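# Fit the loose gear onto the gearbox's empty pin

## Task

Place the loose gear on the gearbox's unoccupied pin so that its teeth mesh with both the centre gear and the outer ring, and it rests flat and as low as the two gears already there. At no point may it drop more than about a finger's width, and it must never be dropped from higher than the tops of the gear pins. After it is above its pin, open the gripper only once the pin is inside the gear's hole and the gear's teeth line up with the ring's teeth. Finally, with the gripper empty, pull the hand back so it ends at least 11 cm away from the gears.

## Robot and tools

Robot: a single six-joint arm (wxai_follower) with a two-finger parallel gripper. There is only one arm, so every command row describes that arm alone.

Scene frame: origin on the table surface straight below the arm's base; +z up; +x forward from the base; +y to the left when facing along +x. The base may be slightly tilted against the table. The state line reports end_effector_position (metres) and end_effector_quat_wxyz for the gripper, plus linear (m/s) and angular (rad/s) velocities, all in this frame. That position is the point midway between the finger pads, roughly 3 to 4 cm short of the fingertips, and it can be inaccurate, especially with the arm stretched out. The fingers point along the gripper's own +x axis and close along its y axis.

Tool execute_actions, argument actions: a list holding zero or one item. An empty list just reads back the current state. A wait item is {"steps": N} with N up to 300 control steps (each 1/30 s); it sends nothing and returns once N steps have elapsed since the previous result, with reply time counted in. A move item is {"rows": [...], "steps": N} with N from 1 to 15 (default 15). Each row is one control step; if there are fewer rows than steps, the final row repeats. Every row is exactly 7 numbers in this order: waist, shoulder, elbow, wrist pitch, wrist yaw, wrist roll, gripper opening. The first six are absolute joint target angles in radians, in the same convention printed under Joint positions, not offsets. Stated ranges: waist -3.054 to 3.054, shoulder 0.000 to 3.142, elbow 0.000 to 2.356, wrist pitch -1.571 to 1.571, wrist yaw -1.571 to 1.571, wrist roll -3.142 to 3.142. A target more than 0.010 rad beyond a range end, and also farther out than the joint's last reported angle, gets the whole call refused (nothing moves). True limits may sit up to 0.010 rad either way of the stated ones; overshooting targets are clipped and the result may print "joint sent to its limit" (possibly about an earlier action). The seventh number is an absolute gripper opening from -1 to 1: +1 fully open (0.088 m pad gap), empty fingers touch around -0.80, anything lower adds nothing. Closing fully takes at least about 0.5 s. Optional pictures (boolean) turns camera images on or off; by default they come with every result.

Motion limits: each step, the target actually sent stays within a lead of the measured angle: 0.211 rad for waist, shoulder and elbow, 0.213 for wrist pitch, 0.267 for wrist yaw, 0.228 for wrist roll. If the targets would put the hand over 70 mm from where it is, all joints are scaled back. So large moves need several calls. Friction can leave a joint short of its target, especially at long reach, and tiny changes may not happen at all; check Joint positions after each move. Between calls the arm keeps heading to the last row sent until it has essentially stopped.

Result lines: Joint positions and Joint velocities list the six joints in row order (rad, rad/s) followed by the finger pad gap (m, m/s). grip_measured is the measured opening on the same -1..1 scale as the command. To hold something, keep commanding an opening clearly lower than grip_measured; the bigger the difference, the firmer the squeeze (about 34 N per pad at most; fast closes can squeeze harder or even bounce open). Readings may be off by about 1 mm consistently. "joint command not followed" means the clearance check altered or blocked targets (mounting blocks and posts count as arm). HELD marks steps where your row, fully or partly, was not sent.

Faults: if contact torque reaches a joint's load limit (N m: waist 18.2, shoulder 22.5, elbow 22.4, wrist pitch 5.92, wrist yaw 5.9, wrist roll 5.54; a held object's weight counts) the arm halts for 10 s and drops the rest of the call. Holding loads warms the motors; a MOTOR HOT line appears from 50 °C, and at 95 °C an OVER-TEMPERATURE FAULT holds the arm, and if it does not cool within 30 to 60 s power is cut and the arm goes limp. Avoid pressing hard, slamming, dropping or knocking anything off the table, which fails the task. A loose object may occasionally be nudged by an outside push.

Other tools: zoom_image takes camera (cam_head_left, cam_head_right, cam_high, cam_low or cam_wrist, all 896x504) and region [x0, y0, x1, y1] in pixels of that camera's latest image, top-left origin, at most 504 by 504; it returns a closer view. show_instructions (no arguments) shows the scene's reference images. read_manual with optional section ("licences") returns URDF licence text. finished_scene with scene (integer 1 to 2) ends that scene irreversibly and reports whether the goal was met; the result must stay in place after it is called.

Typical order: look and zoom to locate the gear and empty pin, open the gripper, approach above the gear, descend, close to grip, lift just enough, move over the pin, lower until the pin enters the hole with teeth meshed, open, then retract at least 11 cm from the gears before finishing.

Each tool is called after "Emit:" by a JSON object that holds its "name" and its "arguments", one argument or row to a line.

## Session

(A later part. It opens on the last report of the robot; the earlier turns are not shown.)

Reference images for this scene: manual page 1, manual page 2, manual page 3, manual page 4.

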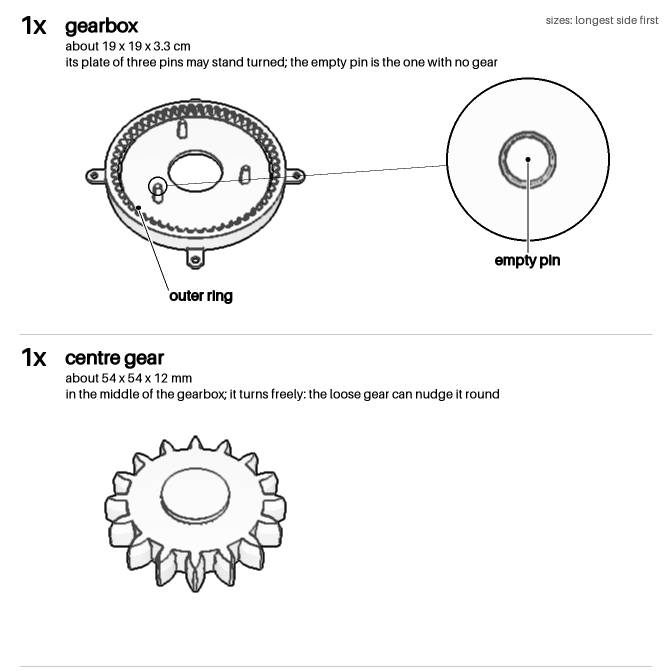

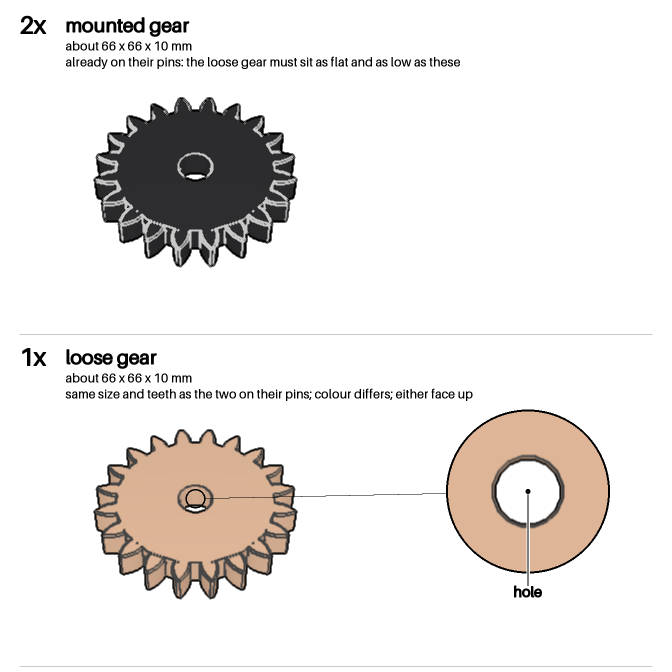

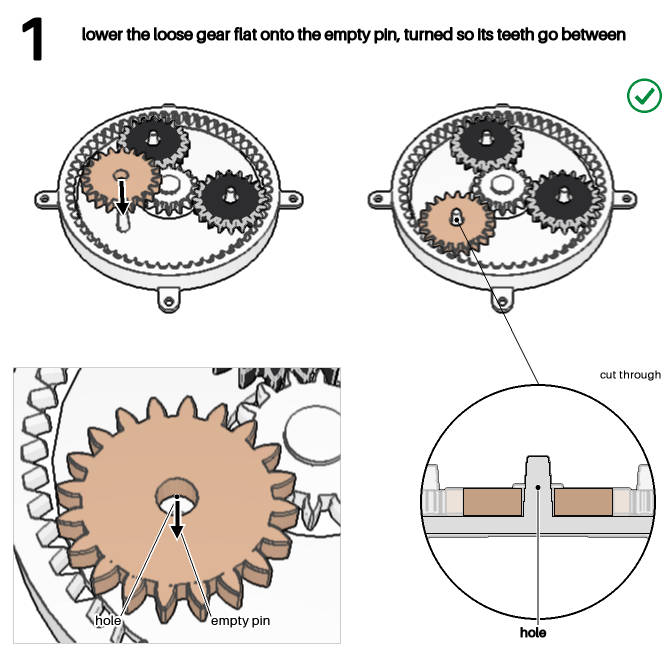

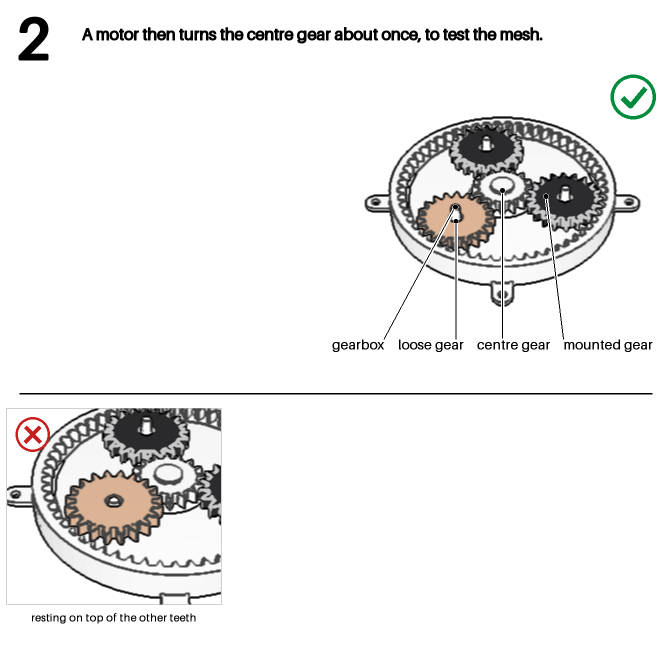

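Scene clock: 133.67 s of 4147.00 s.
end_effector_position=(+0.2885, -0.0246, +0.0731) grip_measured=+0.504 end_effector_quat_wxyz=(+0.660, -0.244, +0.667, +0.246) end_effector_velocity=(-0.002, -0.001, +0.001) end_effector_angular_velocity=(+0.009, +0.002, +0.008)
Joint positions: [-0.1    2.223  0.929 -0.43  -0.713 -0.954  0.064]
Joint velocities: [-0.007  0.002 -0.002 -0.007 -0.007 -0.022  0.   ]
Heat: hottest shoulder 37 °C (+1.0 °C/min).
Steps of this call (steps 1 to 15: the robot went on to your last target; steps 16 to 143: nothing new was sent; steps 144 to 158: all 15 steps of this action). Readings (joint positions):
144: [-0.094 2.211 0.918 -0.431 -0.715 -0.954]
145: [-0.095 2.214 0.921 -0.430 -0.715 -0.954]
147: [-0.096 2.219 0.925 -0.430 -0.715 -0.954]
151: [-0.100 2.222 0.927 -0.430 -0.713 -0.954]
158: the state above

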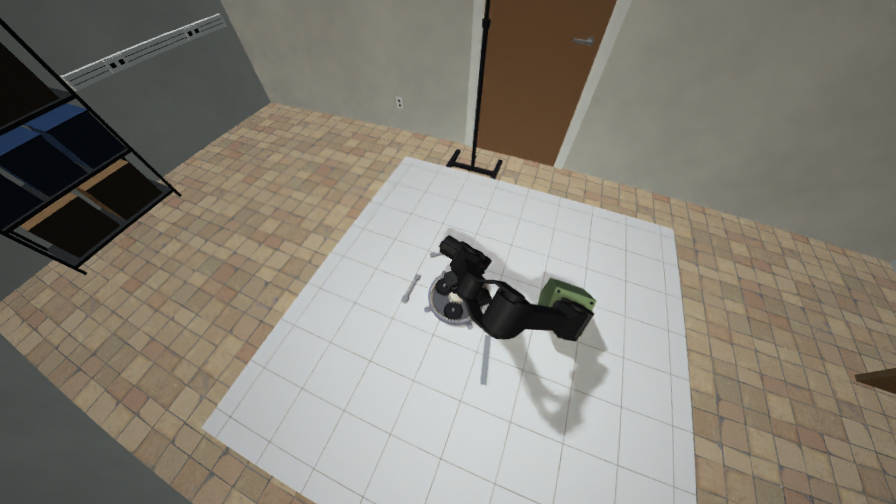

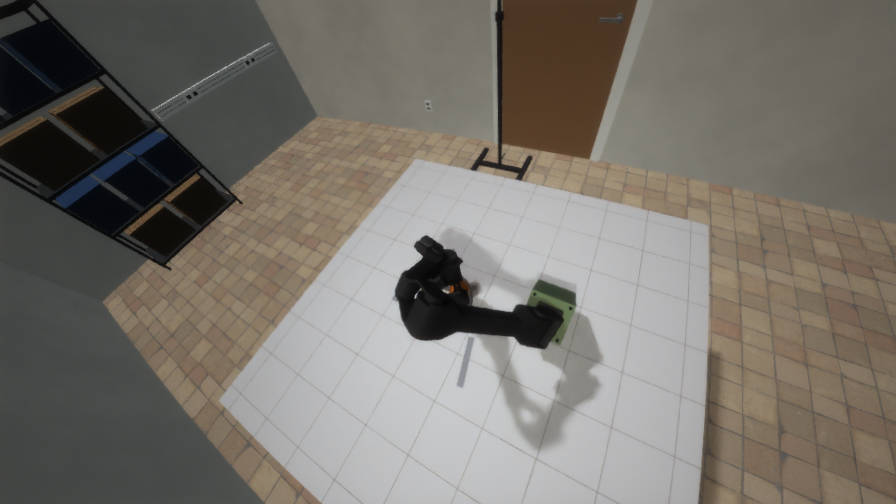

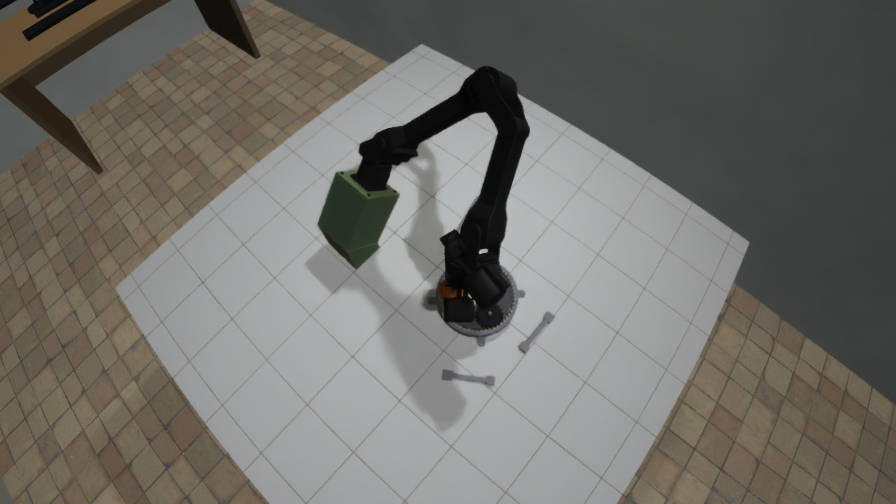

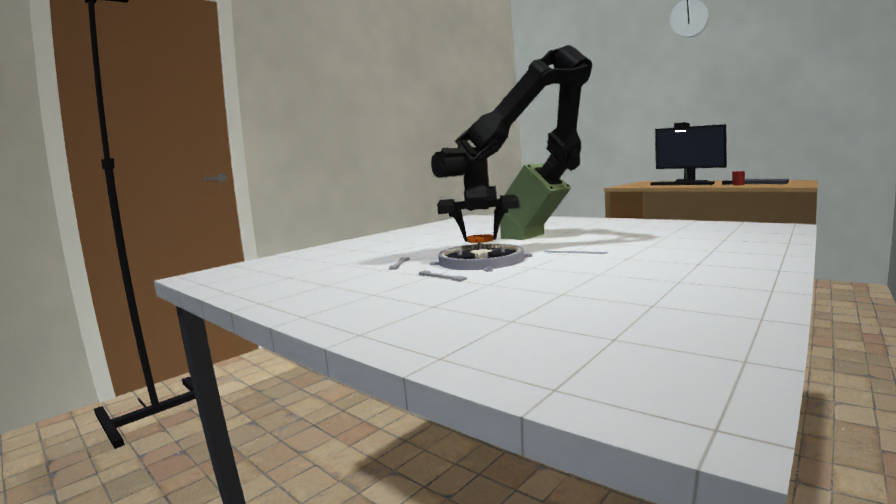

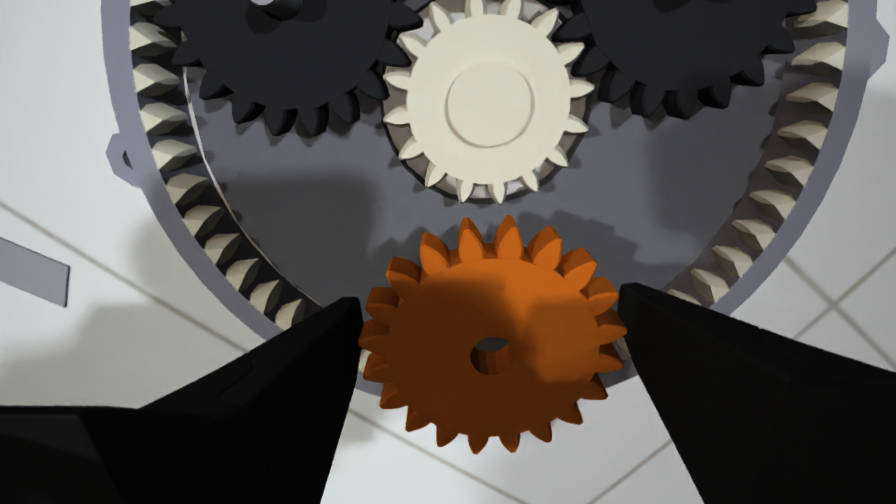

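Emit:
{"name": "execute_actions", "arguments": {
  "actions": [
    {"rows":[[-0.088,2.232,0.95,-0.44,-0.713,-0.945,0.3]],"steps":15}
  ]
}}

Emit:
{"name": "zoom_image", "arguments": {
  "camera": "cam_wrist",
  "region": [430,310,560,410]
}}

Emit:
{"name": "zoom_image", "arguments": {
  "camera": "cam_low",
  "region": [420,190,540,280]
}}

Scene clock: 142.03 s of 4147.00 s.
end_effector_position=(+0.2914, -0.0217, +0.0720) grip_measured=+0.504 end_effector_quat_wxyz=(+0.657, -0.246, +0.668, +0.249) end_effector_velocity=(-0.001, +0.003, +0.002) end_effector_angular_velocity=(+0.009, +0.006, +0.012)
Joint positions: [-0.088  2.224  0.942 -0.439 -0.712 -0.95   0.064]
Joint velocities: [-0.002 -0.007  0.002 -0.022 -0.007 -0.022 -0.   ]
Heat: hottest waist 37 °C (+1.0 °C/min).
Steps of this call (steps 1 to 15: the robot went on to your last target; steps 16 to 236: nothing new was sent; steps 237 to 251: all 15 steps of this action). Readings (joint positions):
237: [-0.101 2.224 0.930 -0.431 -0.712 -0.953]
238: [-0.099 2.224 0.933 -0.433 -0.712 -0.952]
240: [-0.094 2.224 0.937 -0.435 -0.712 -0.951]
244: [-0.089 2.224 0.942 -0.437 -0.712 -0.950]
251: the state above

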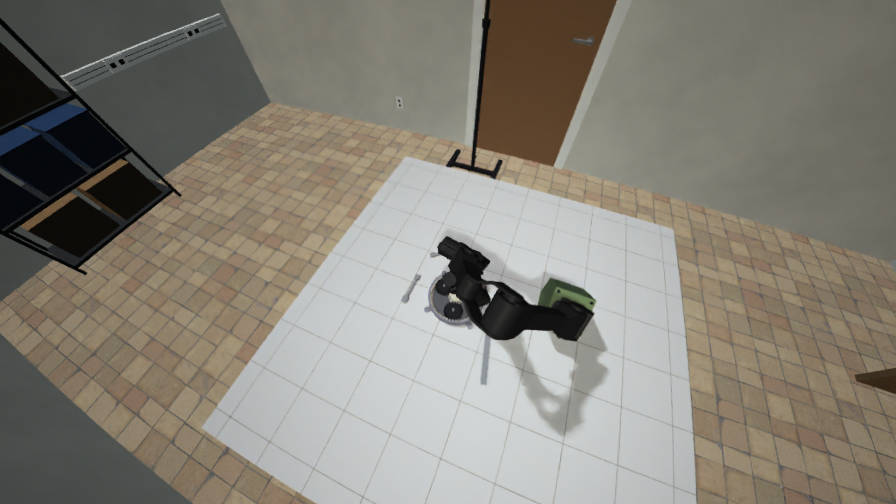

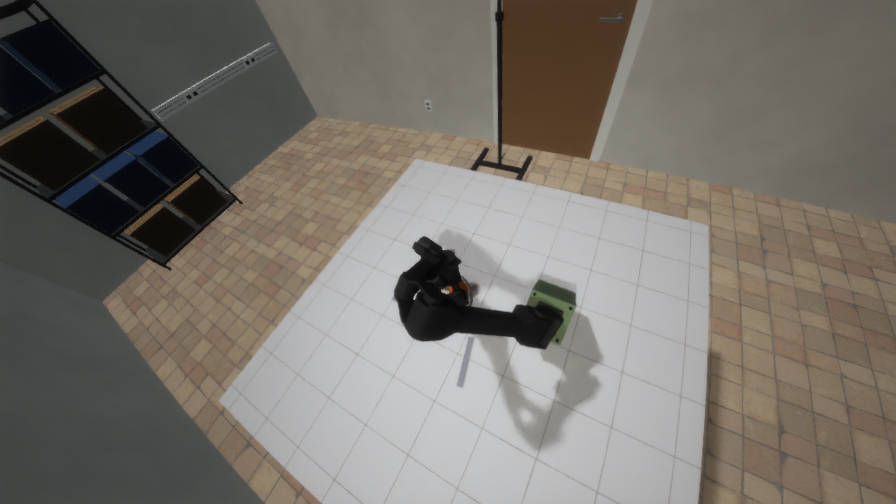

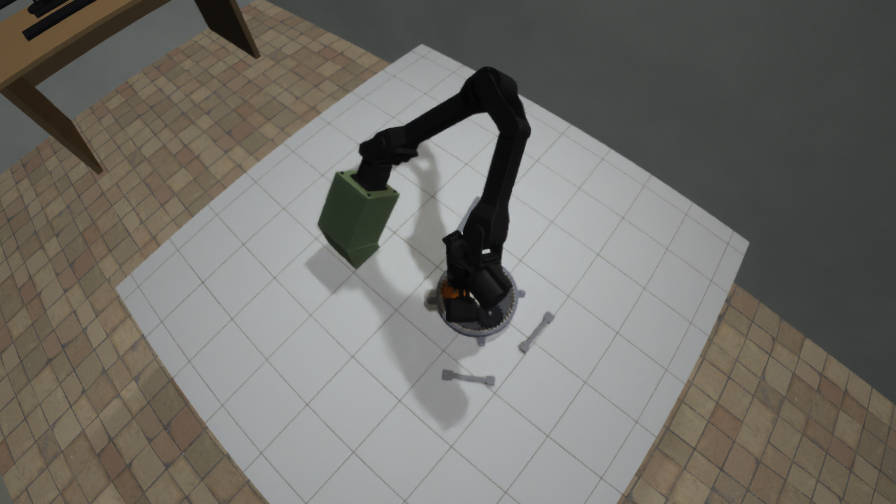

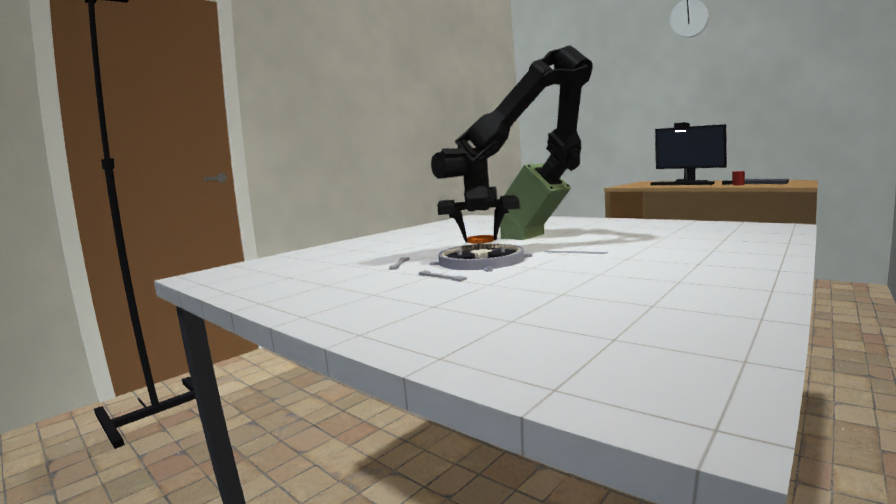

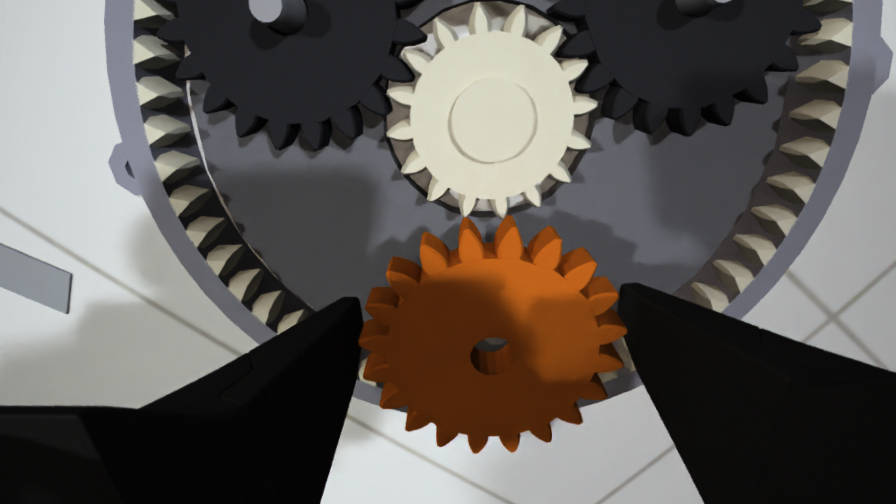

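Region (430, 310, 560, 410) of cam_wrist's 896x504 image, scaled by 3.877, with more detail than that image has; it fills the top 388 rows of this view, and the rest is white.

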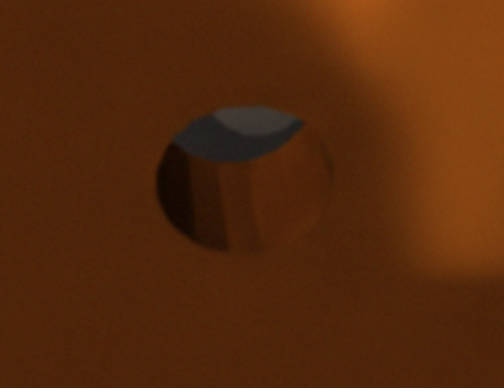

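Region (420, 190, 540, 280) of cam_low's 896x504 image, scaled by 4.200, with more detail than that image has; it fills the top 378 rows of this view, and the rest is white.

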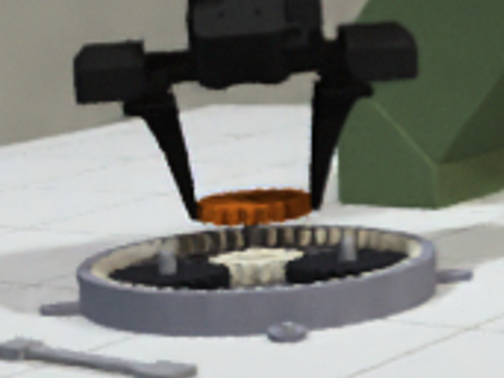

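Emit:
{"name": "execute_actions", "arguments": {
  "actions": [
    {"rows":[[-0.078,2.245,0.959,-0.43,-0.714,-0.935,0.3]],"steps":15}
  ]
}}

Emit:
{"name": "zoom_image", "arguments": {
  "camera": "cam_wrist",
  "region": [430,310,560,410]
}}

Scene clock: 146.70 s of 4147.00 s.
end_effector_position=(+0.2936, -0.0214, +0.0687) grip_measured=+0.504 end_effector_quat_wxyz=(+0.656, -0.246, +0.669, +0.249) end_effector_velocity=(-0.003, +0.004, -0.001) end_effector_angular_velocity=(+0.026, +0.013, +0.024)
Joint positions: [-0.079  2.236  0.951 -0.432 -0.712 -0.939  0.064]
Joint velocities: [ 0.002  0.002  0.002 -0.022 -0.022 -0.037  0.   ]
Heat: hottest waist 37 °C (+0.0 °C/min).
Steps of this call (steps 1 to 15: the robot went on to your last target; steps 16 to 125: nothing new was sent; steps 126 to 140: all 15 steps of this action). Readings (joint positions):
126: [-0.087 2.226 0.943 -0.439 -0.712 -0.948]
127: [-0.086 2.228 0.945 -0.438 -0.712 -0.945]
129: [-0.082 2.232 0.949 -0.435 -0.712 -0.943]
133: [-0.079 2.235 0.951 -0.432 -0.712 -0.941]
140: the state above

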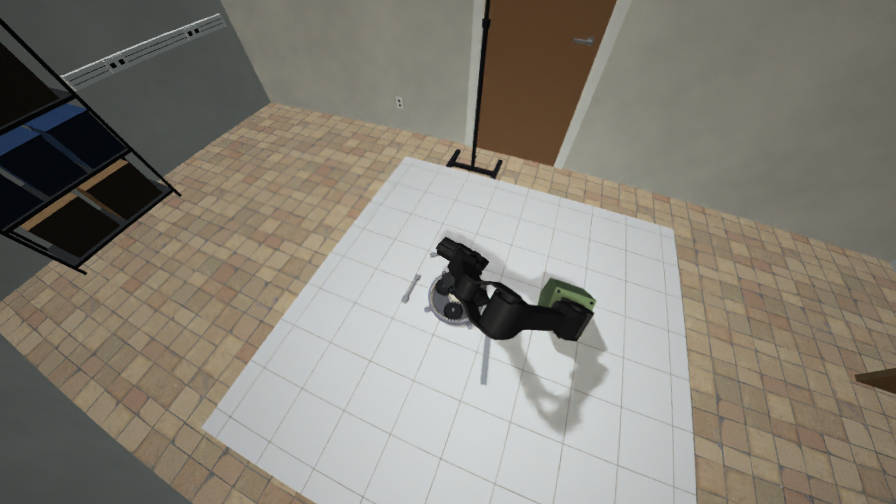

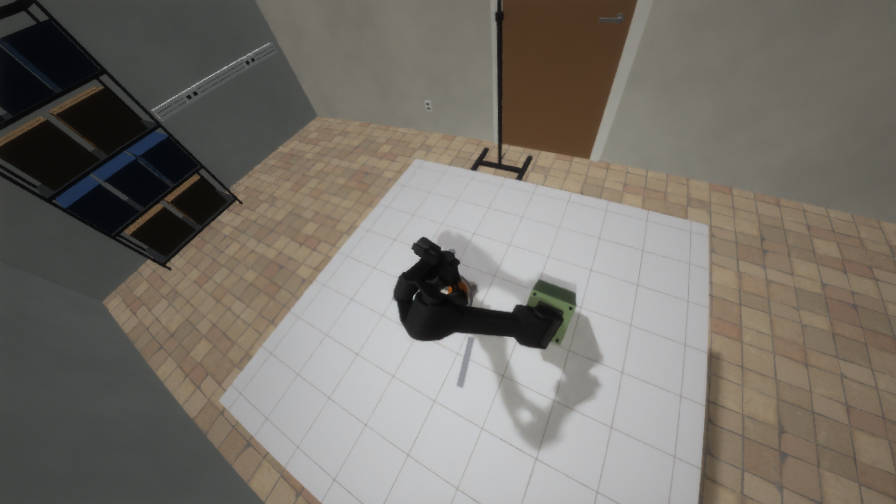

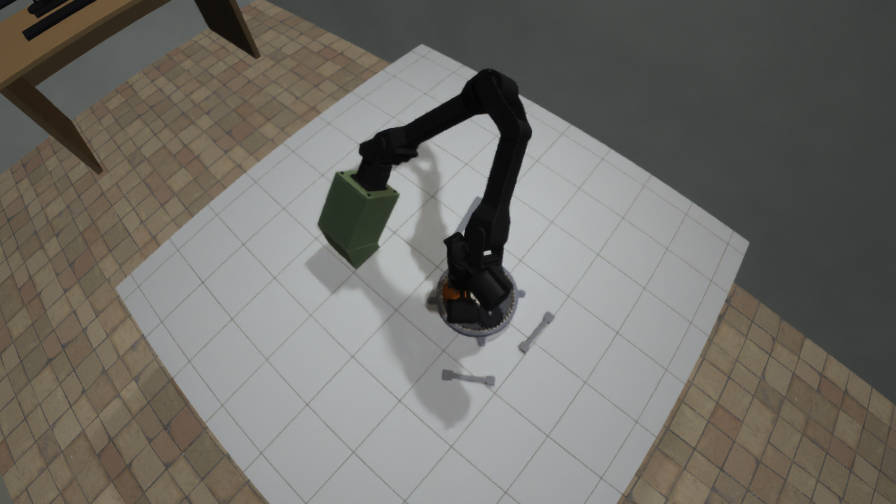

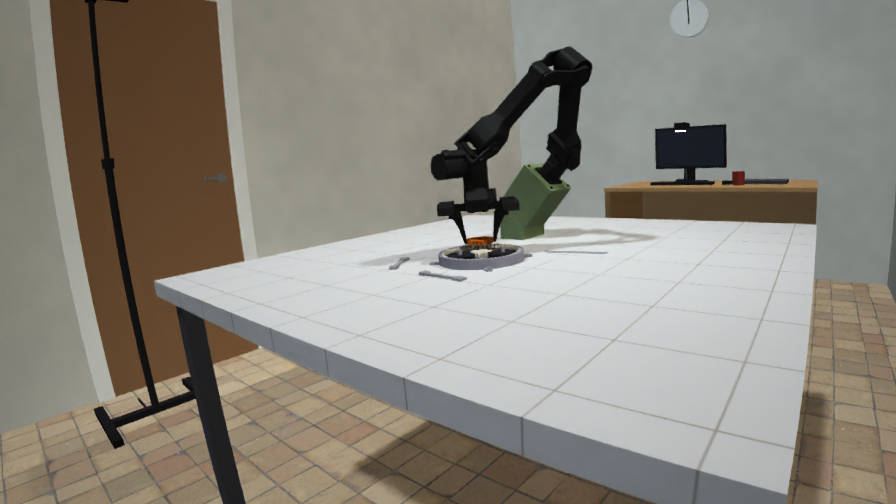

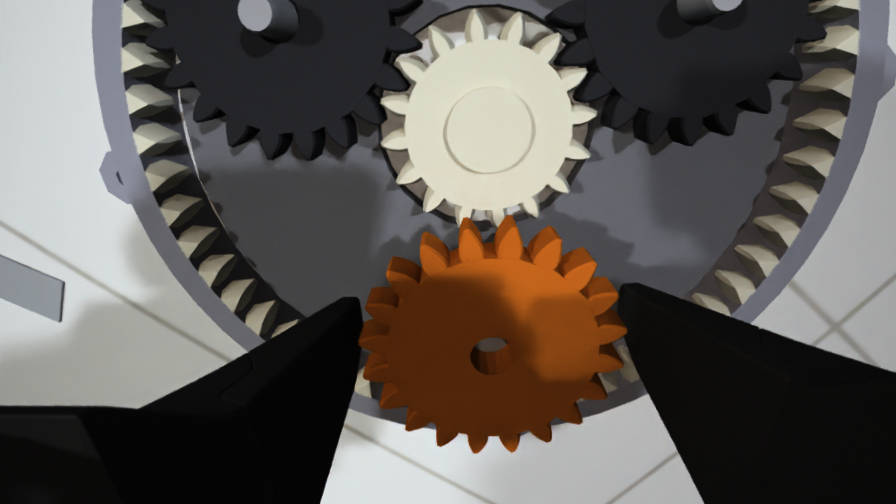

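Region (430, 310, 560, 410) of cam_wrist's 896x504 image, scaled by 3.877, with more detail than that image has; it fills the top 388 rows of this view, and the rest is white.

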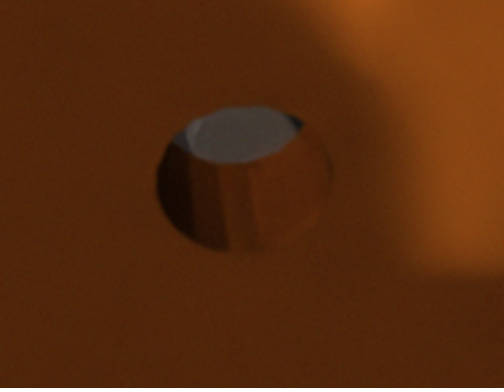

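Centered. Descend 6 mm.

Emit:
{"name": "execute_actions", "arguments": {
  "actions": [
    {"rows":[[-0.074,2.245,0.949,-0.42,-0.714,-0.935,0.3],[-0.071,2.25,0.948,-0.414,-0.714,-0.932,0.3],[-0.068,2.255,0.947,-0.408,-0.715,-0.93,0.3],[-0.065,2.26,0.946,-0.402,-0.715,-0.927,0.3]],"steps":15}
  ]
}}

Emit:
{"name": "zoom_image", "arguments": {
  "camera": "cam_wrist",
  "region": [400,180,600,410]
}}

Scene clock: 150.33 s of 4147.00 s.
end_effector_position=(+0.2968, -0.0242, +0.0682) grip_measured=+0.504 end_effector_quat_wxyz=(+0.658, -0.251, +0.666, +0.245) end_effector_velocity=(-0.003, +0.003, +0.002) end_effector_angular_velocity=(+0.025, +0.007, -0.027)
Joint positions: [-0.08   2.24   0.952 -0.41  -0.705 -0.931  0.064]
Joint velocities: [-0.007 -0.002 -0.002 -0.022 -0.022  0.007 -0.   ]
Heat: hottest waist 37 °C (+0.0 °C/min).
Steps of this call (steps 1 to 15: the robot went on to your last target; steps 16 to 94: nothing new was sent; steps 95 to 109: all 15 steps of this action). Readings (joint positions):
95: [-0.078 2.236 0.952 -0.431 -0.712 -0.939]
96: [-0.078 2.236 0.952 -0.429 -0.712 -0.939]
98: [-0.078 2.237 0.952 -0.424 -0.711 -0.936]
102: [-0.079 2.239 0.952 -0.415 -0.707 -0.933]
109: the state above

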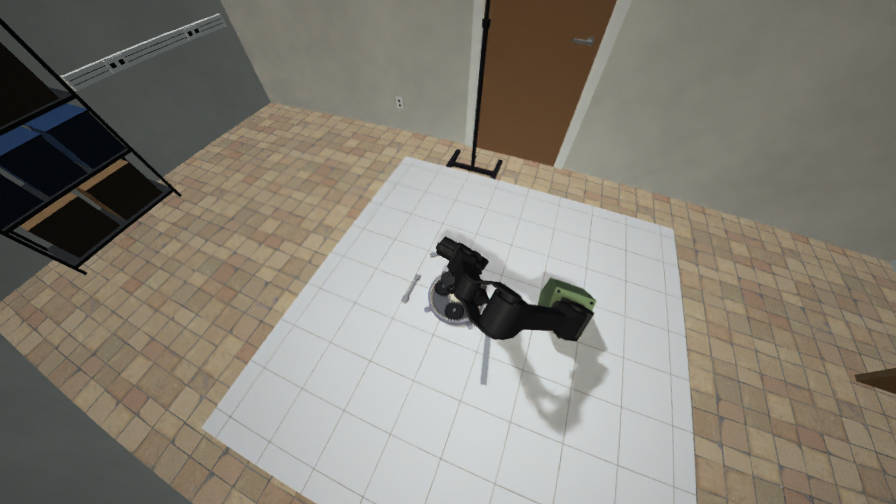

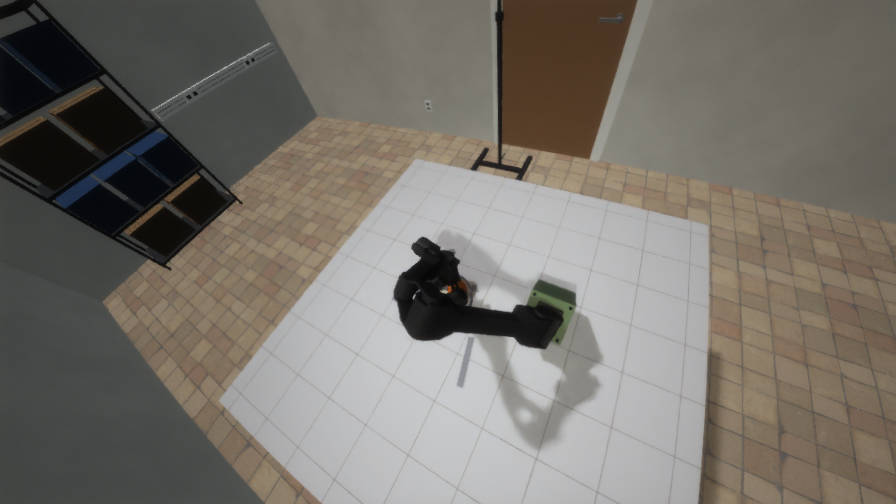

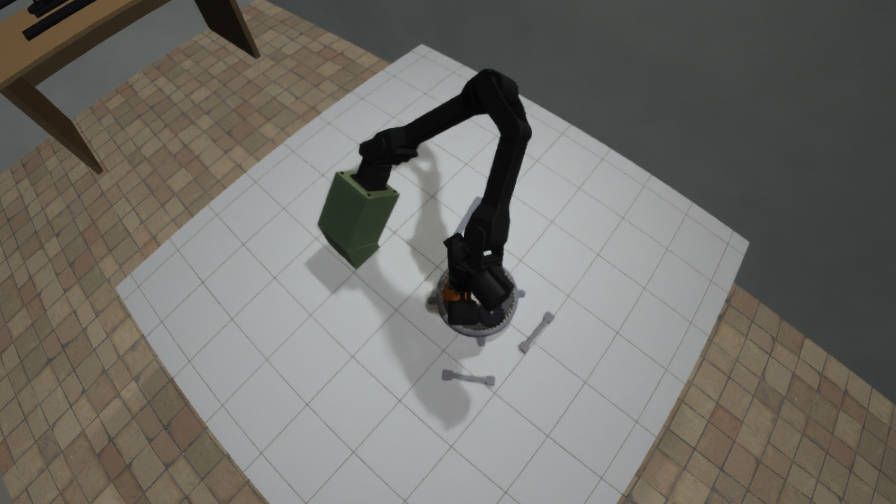

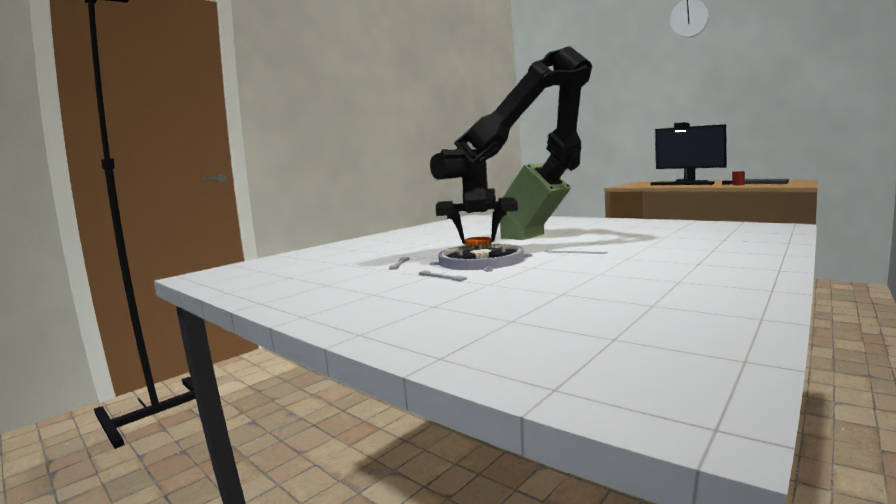

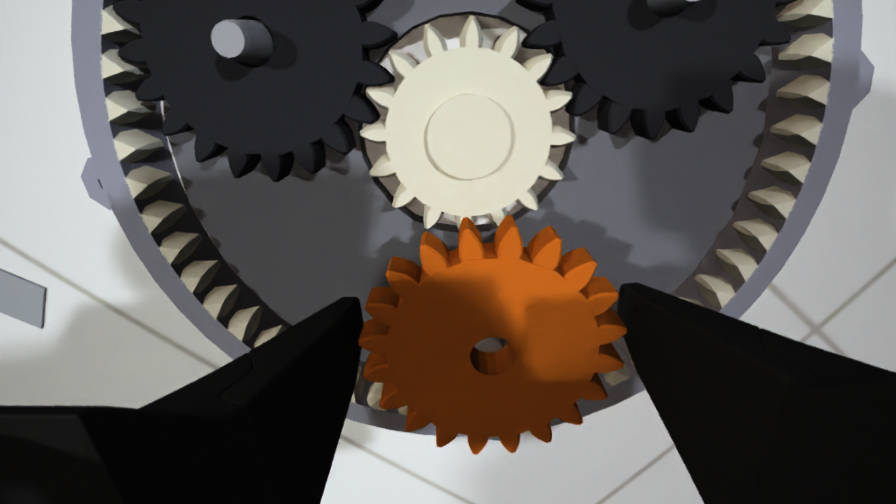

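Region (400, 180, 600, 410) of cam_wrist's 896x504 image, scaled by 2.191, with more detail than that image has; it fills the left 438 columns of this view, and the rest is white.

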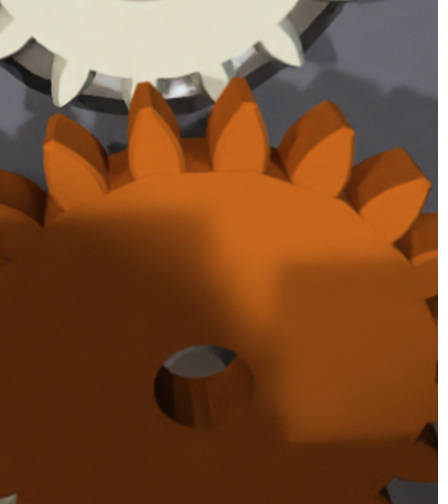

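Emit:
{"name": "execute_actions", "arguments": {
  "actions": [
    {"rows":[[-0.085,2.225,0.952,-0.435,-0.714,-0.94,0.3],[-0.085,2.225,0.952,-0.435,-0.714,-0.94,0.3],[-0.085,2.225,0.952,-0.435,-0.714,-0.94,0.3],[-0.085,2.225,0.952,-0.435,-0.714,-0.94,0.3],[-0.085,2.225,0.952,-0.435,-0.714,-0.94,0.3],[-0.085,2.225,0.952,-0.435,-0.714,-0.94,0.3],[-0.07,2.246,0.952,-0.433,-0.714,-0.94,0.3]],"steps":15}
  ]
}}

Emit:
{"name": "zoom_image", "arguments": {
  "camera": "cam_wrist",
  "region": [400,180,600,410]
}}

Scene clock: 158.83 s of 4147.00 s.
end_effector_position=(+0.2927, -0.0221, +0.0676) grip_measured=+0.504 end_effector_quat_wxyz=(+0.655, -0.243, +0.671, +0.247) end_effector_velocity=(-0.007, +0.004, -0.002) end_effector_angular_velocity=(+0.026, +0.020, -0.027)
Joint positions: [-0.078  2.24   0.951 -0.432 -0.712 -0.936  0.064]
Joint velocities: [ 0.002  0.002 -0.007 -0.022 -0.022  0.007 -0.   ]
Heat: hottest waist 37 °C (+1.0 °C/min).
Steps of this call (steps 1 to 15: the robot went on to your last target; steps 16 to 240: nothing new was sent; steps 241 to 255: all 15 steps of this action). Readings (joint positions):
241: [-0.078 2.242 0.951 -0.405 -0.710 -0.930]
242: [-0.079 2.242 0.951 -0.409 -0.711 -0.930]
244: [-0.080 2.241 0.951 -0.421 -0.712 -0.931]
248: [-0.080 2.240 0.951 -0.429 -0.712 -0.934]
255: the state above

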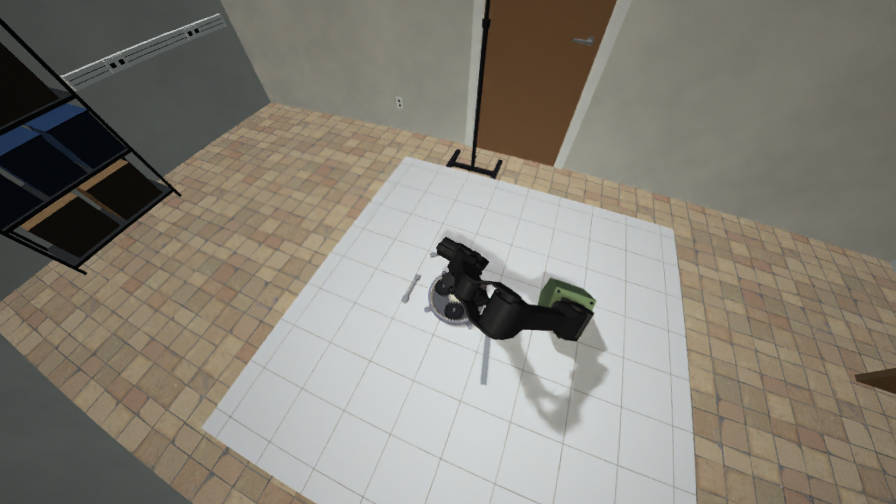

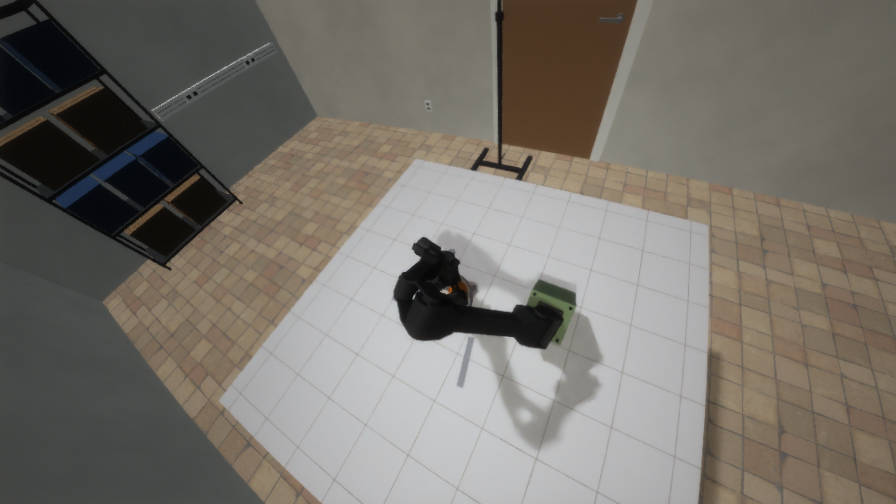

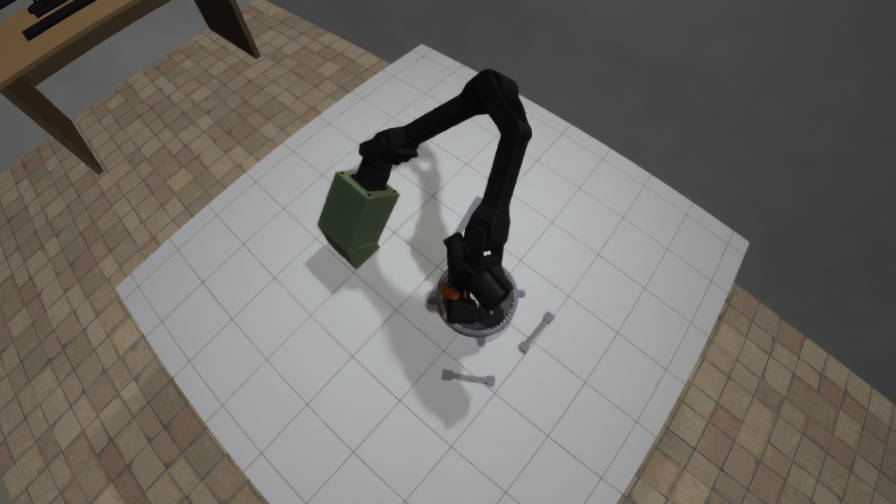

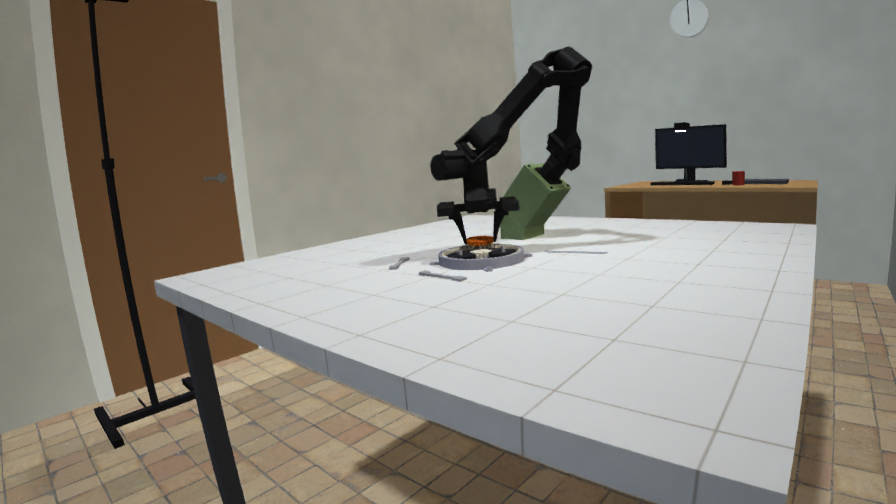

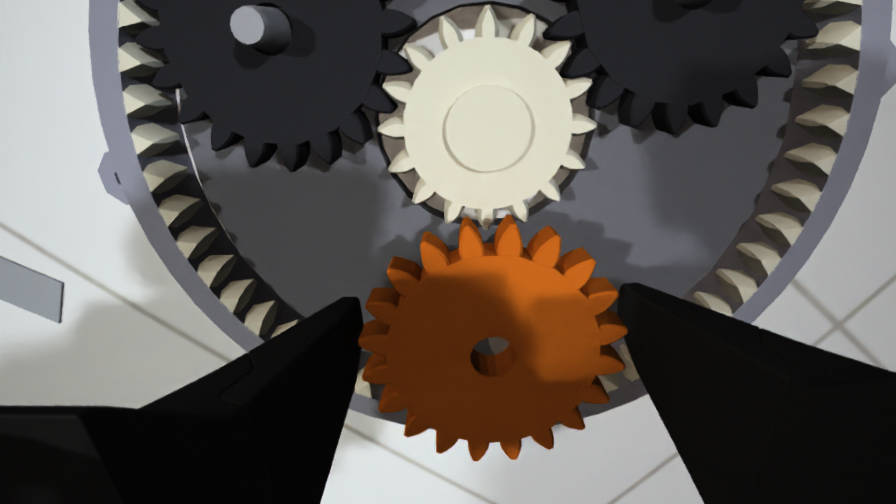

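Region (400, 180, 600, 410) of cam_wrist's 896x504 image, scaled by 2.191, with more detail than that image has; it fills the left 438 columns of this view, and the rest is white.

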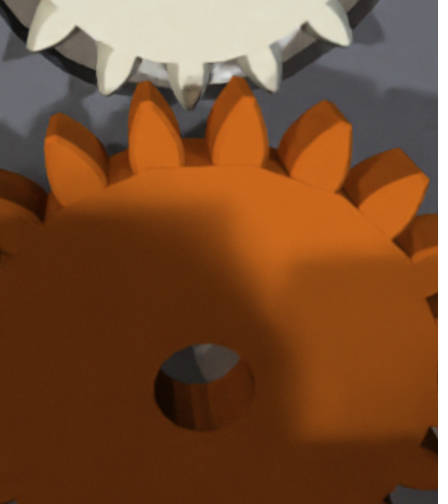

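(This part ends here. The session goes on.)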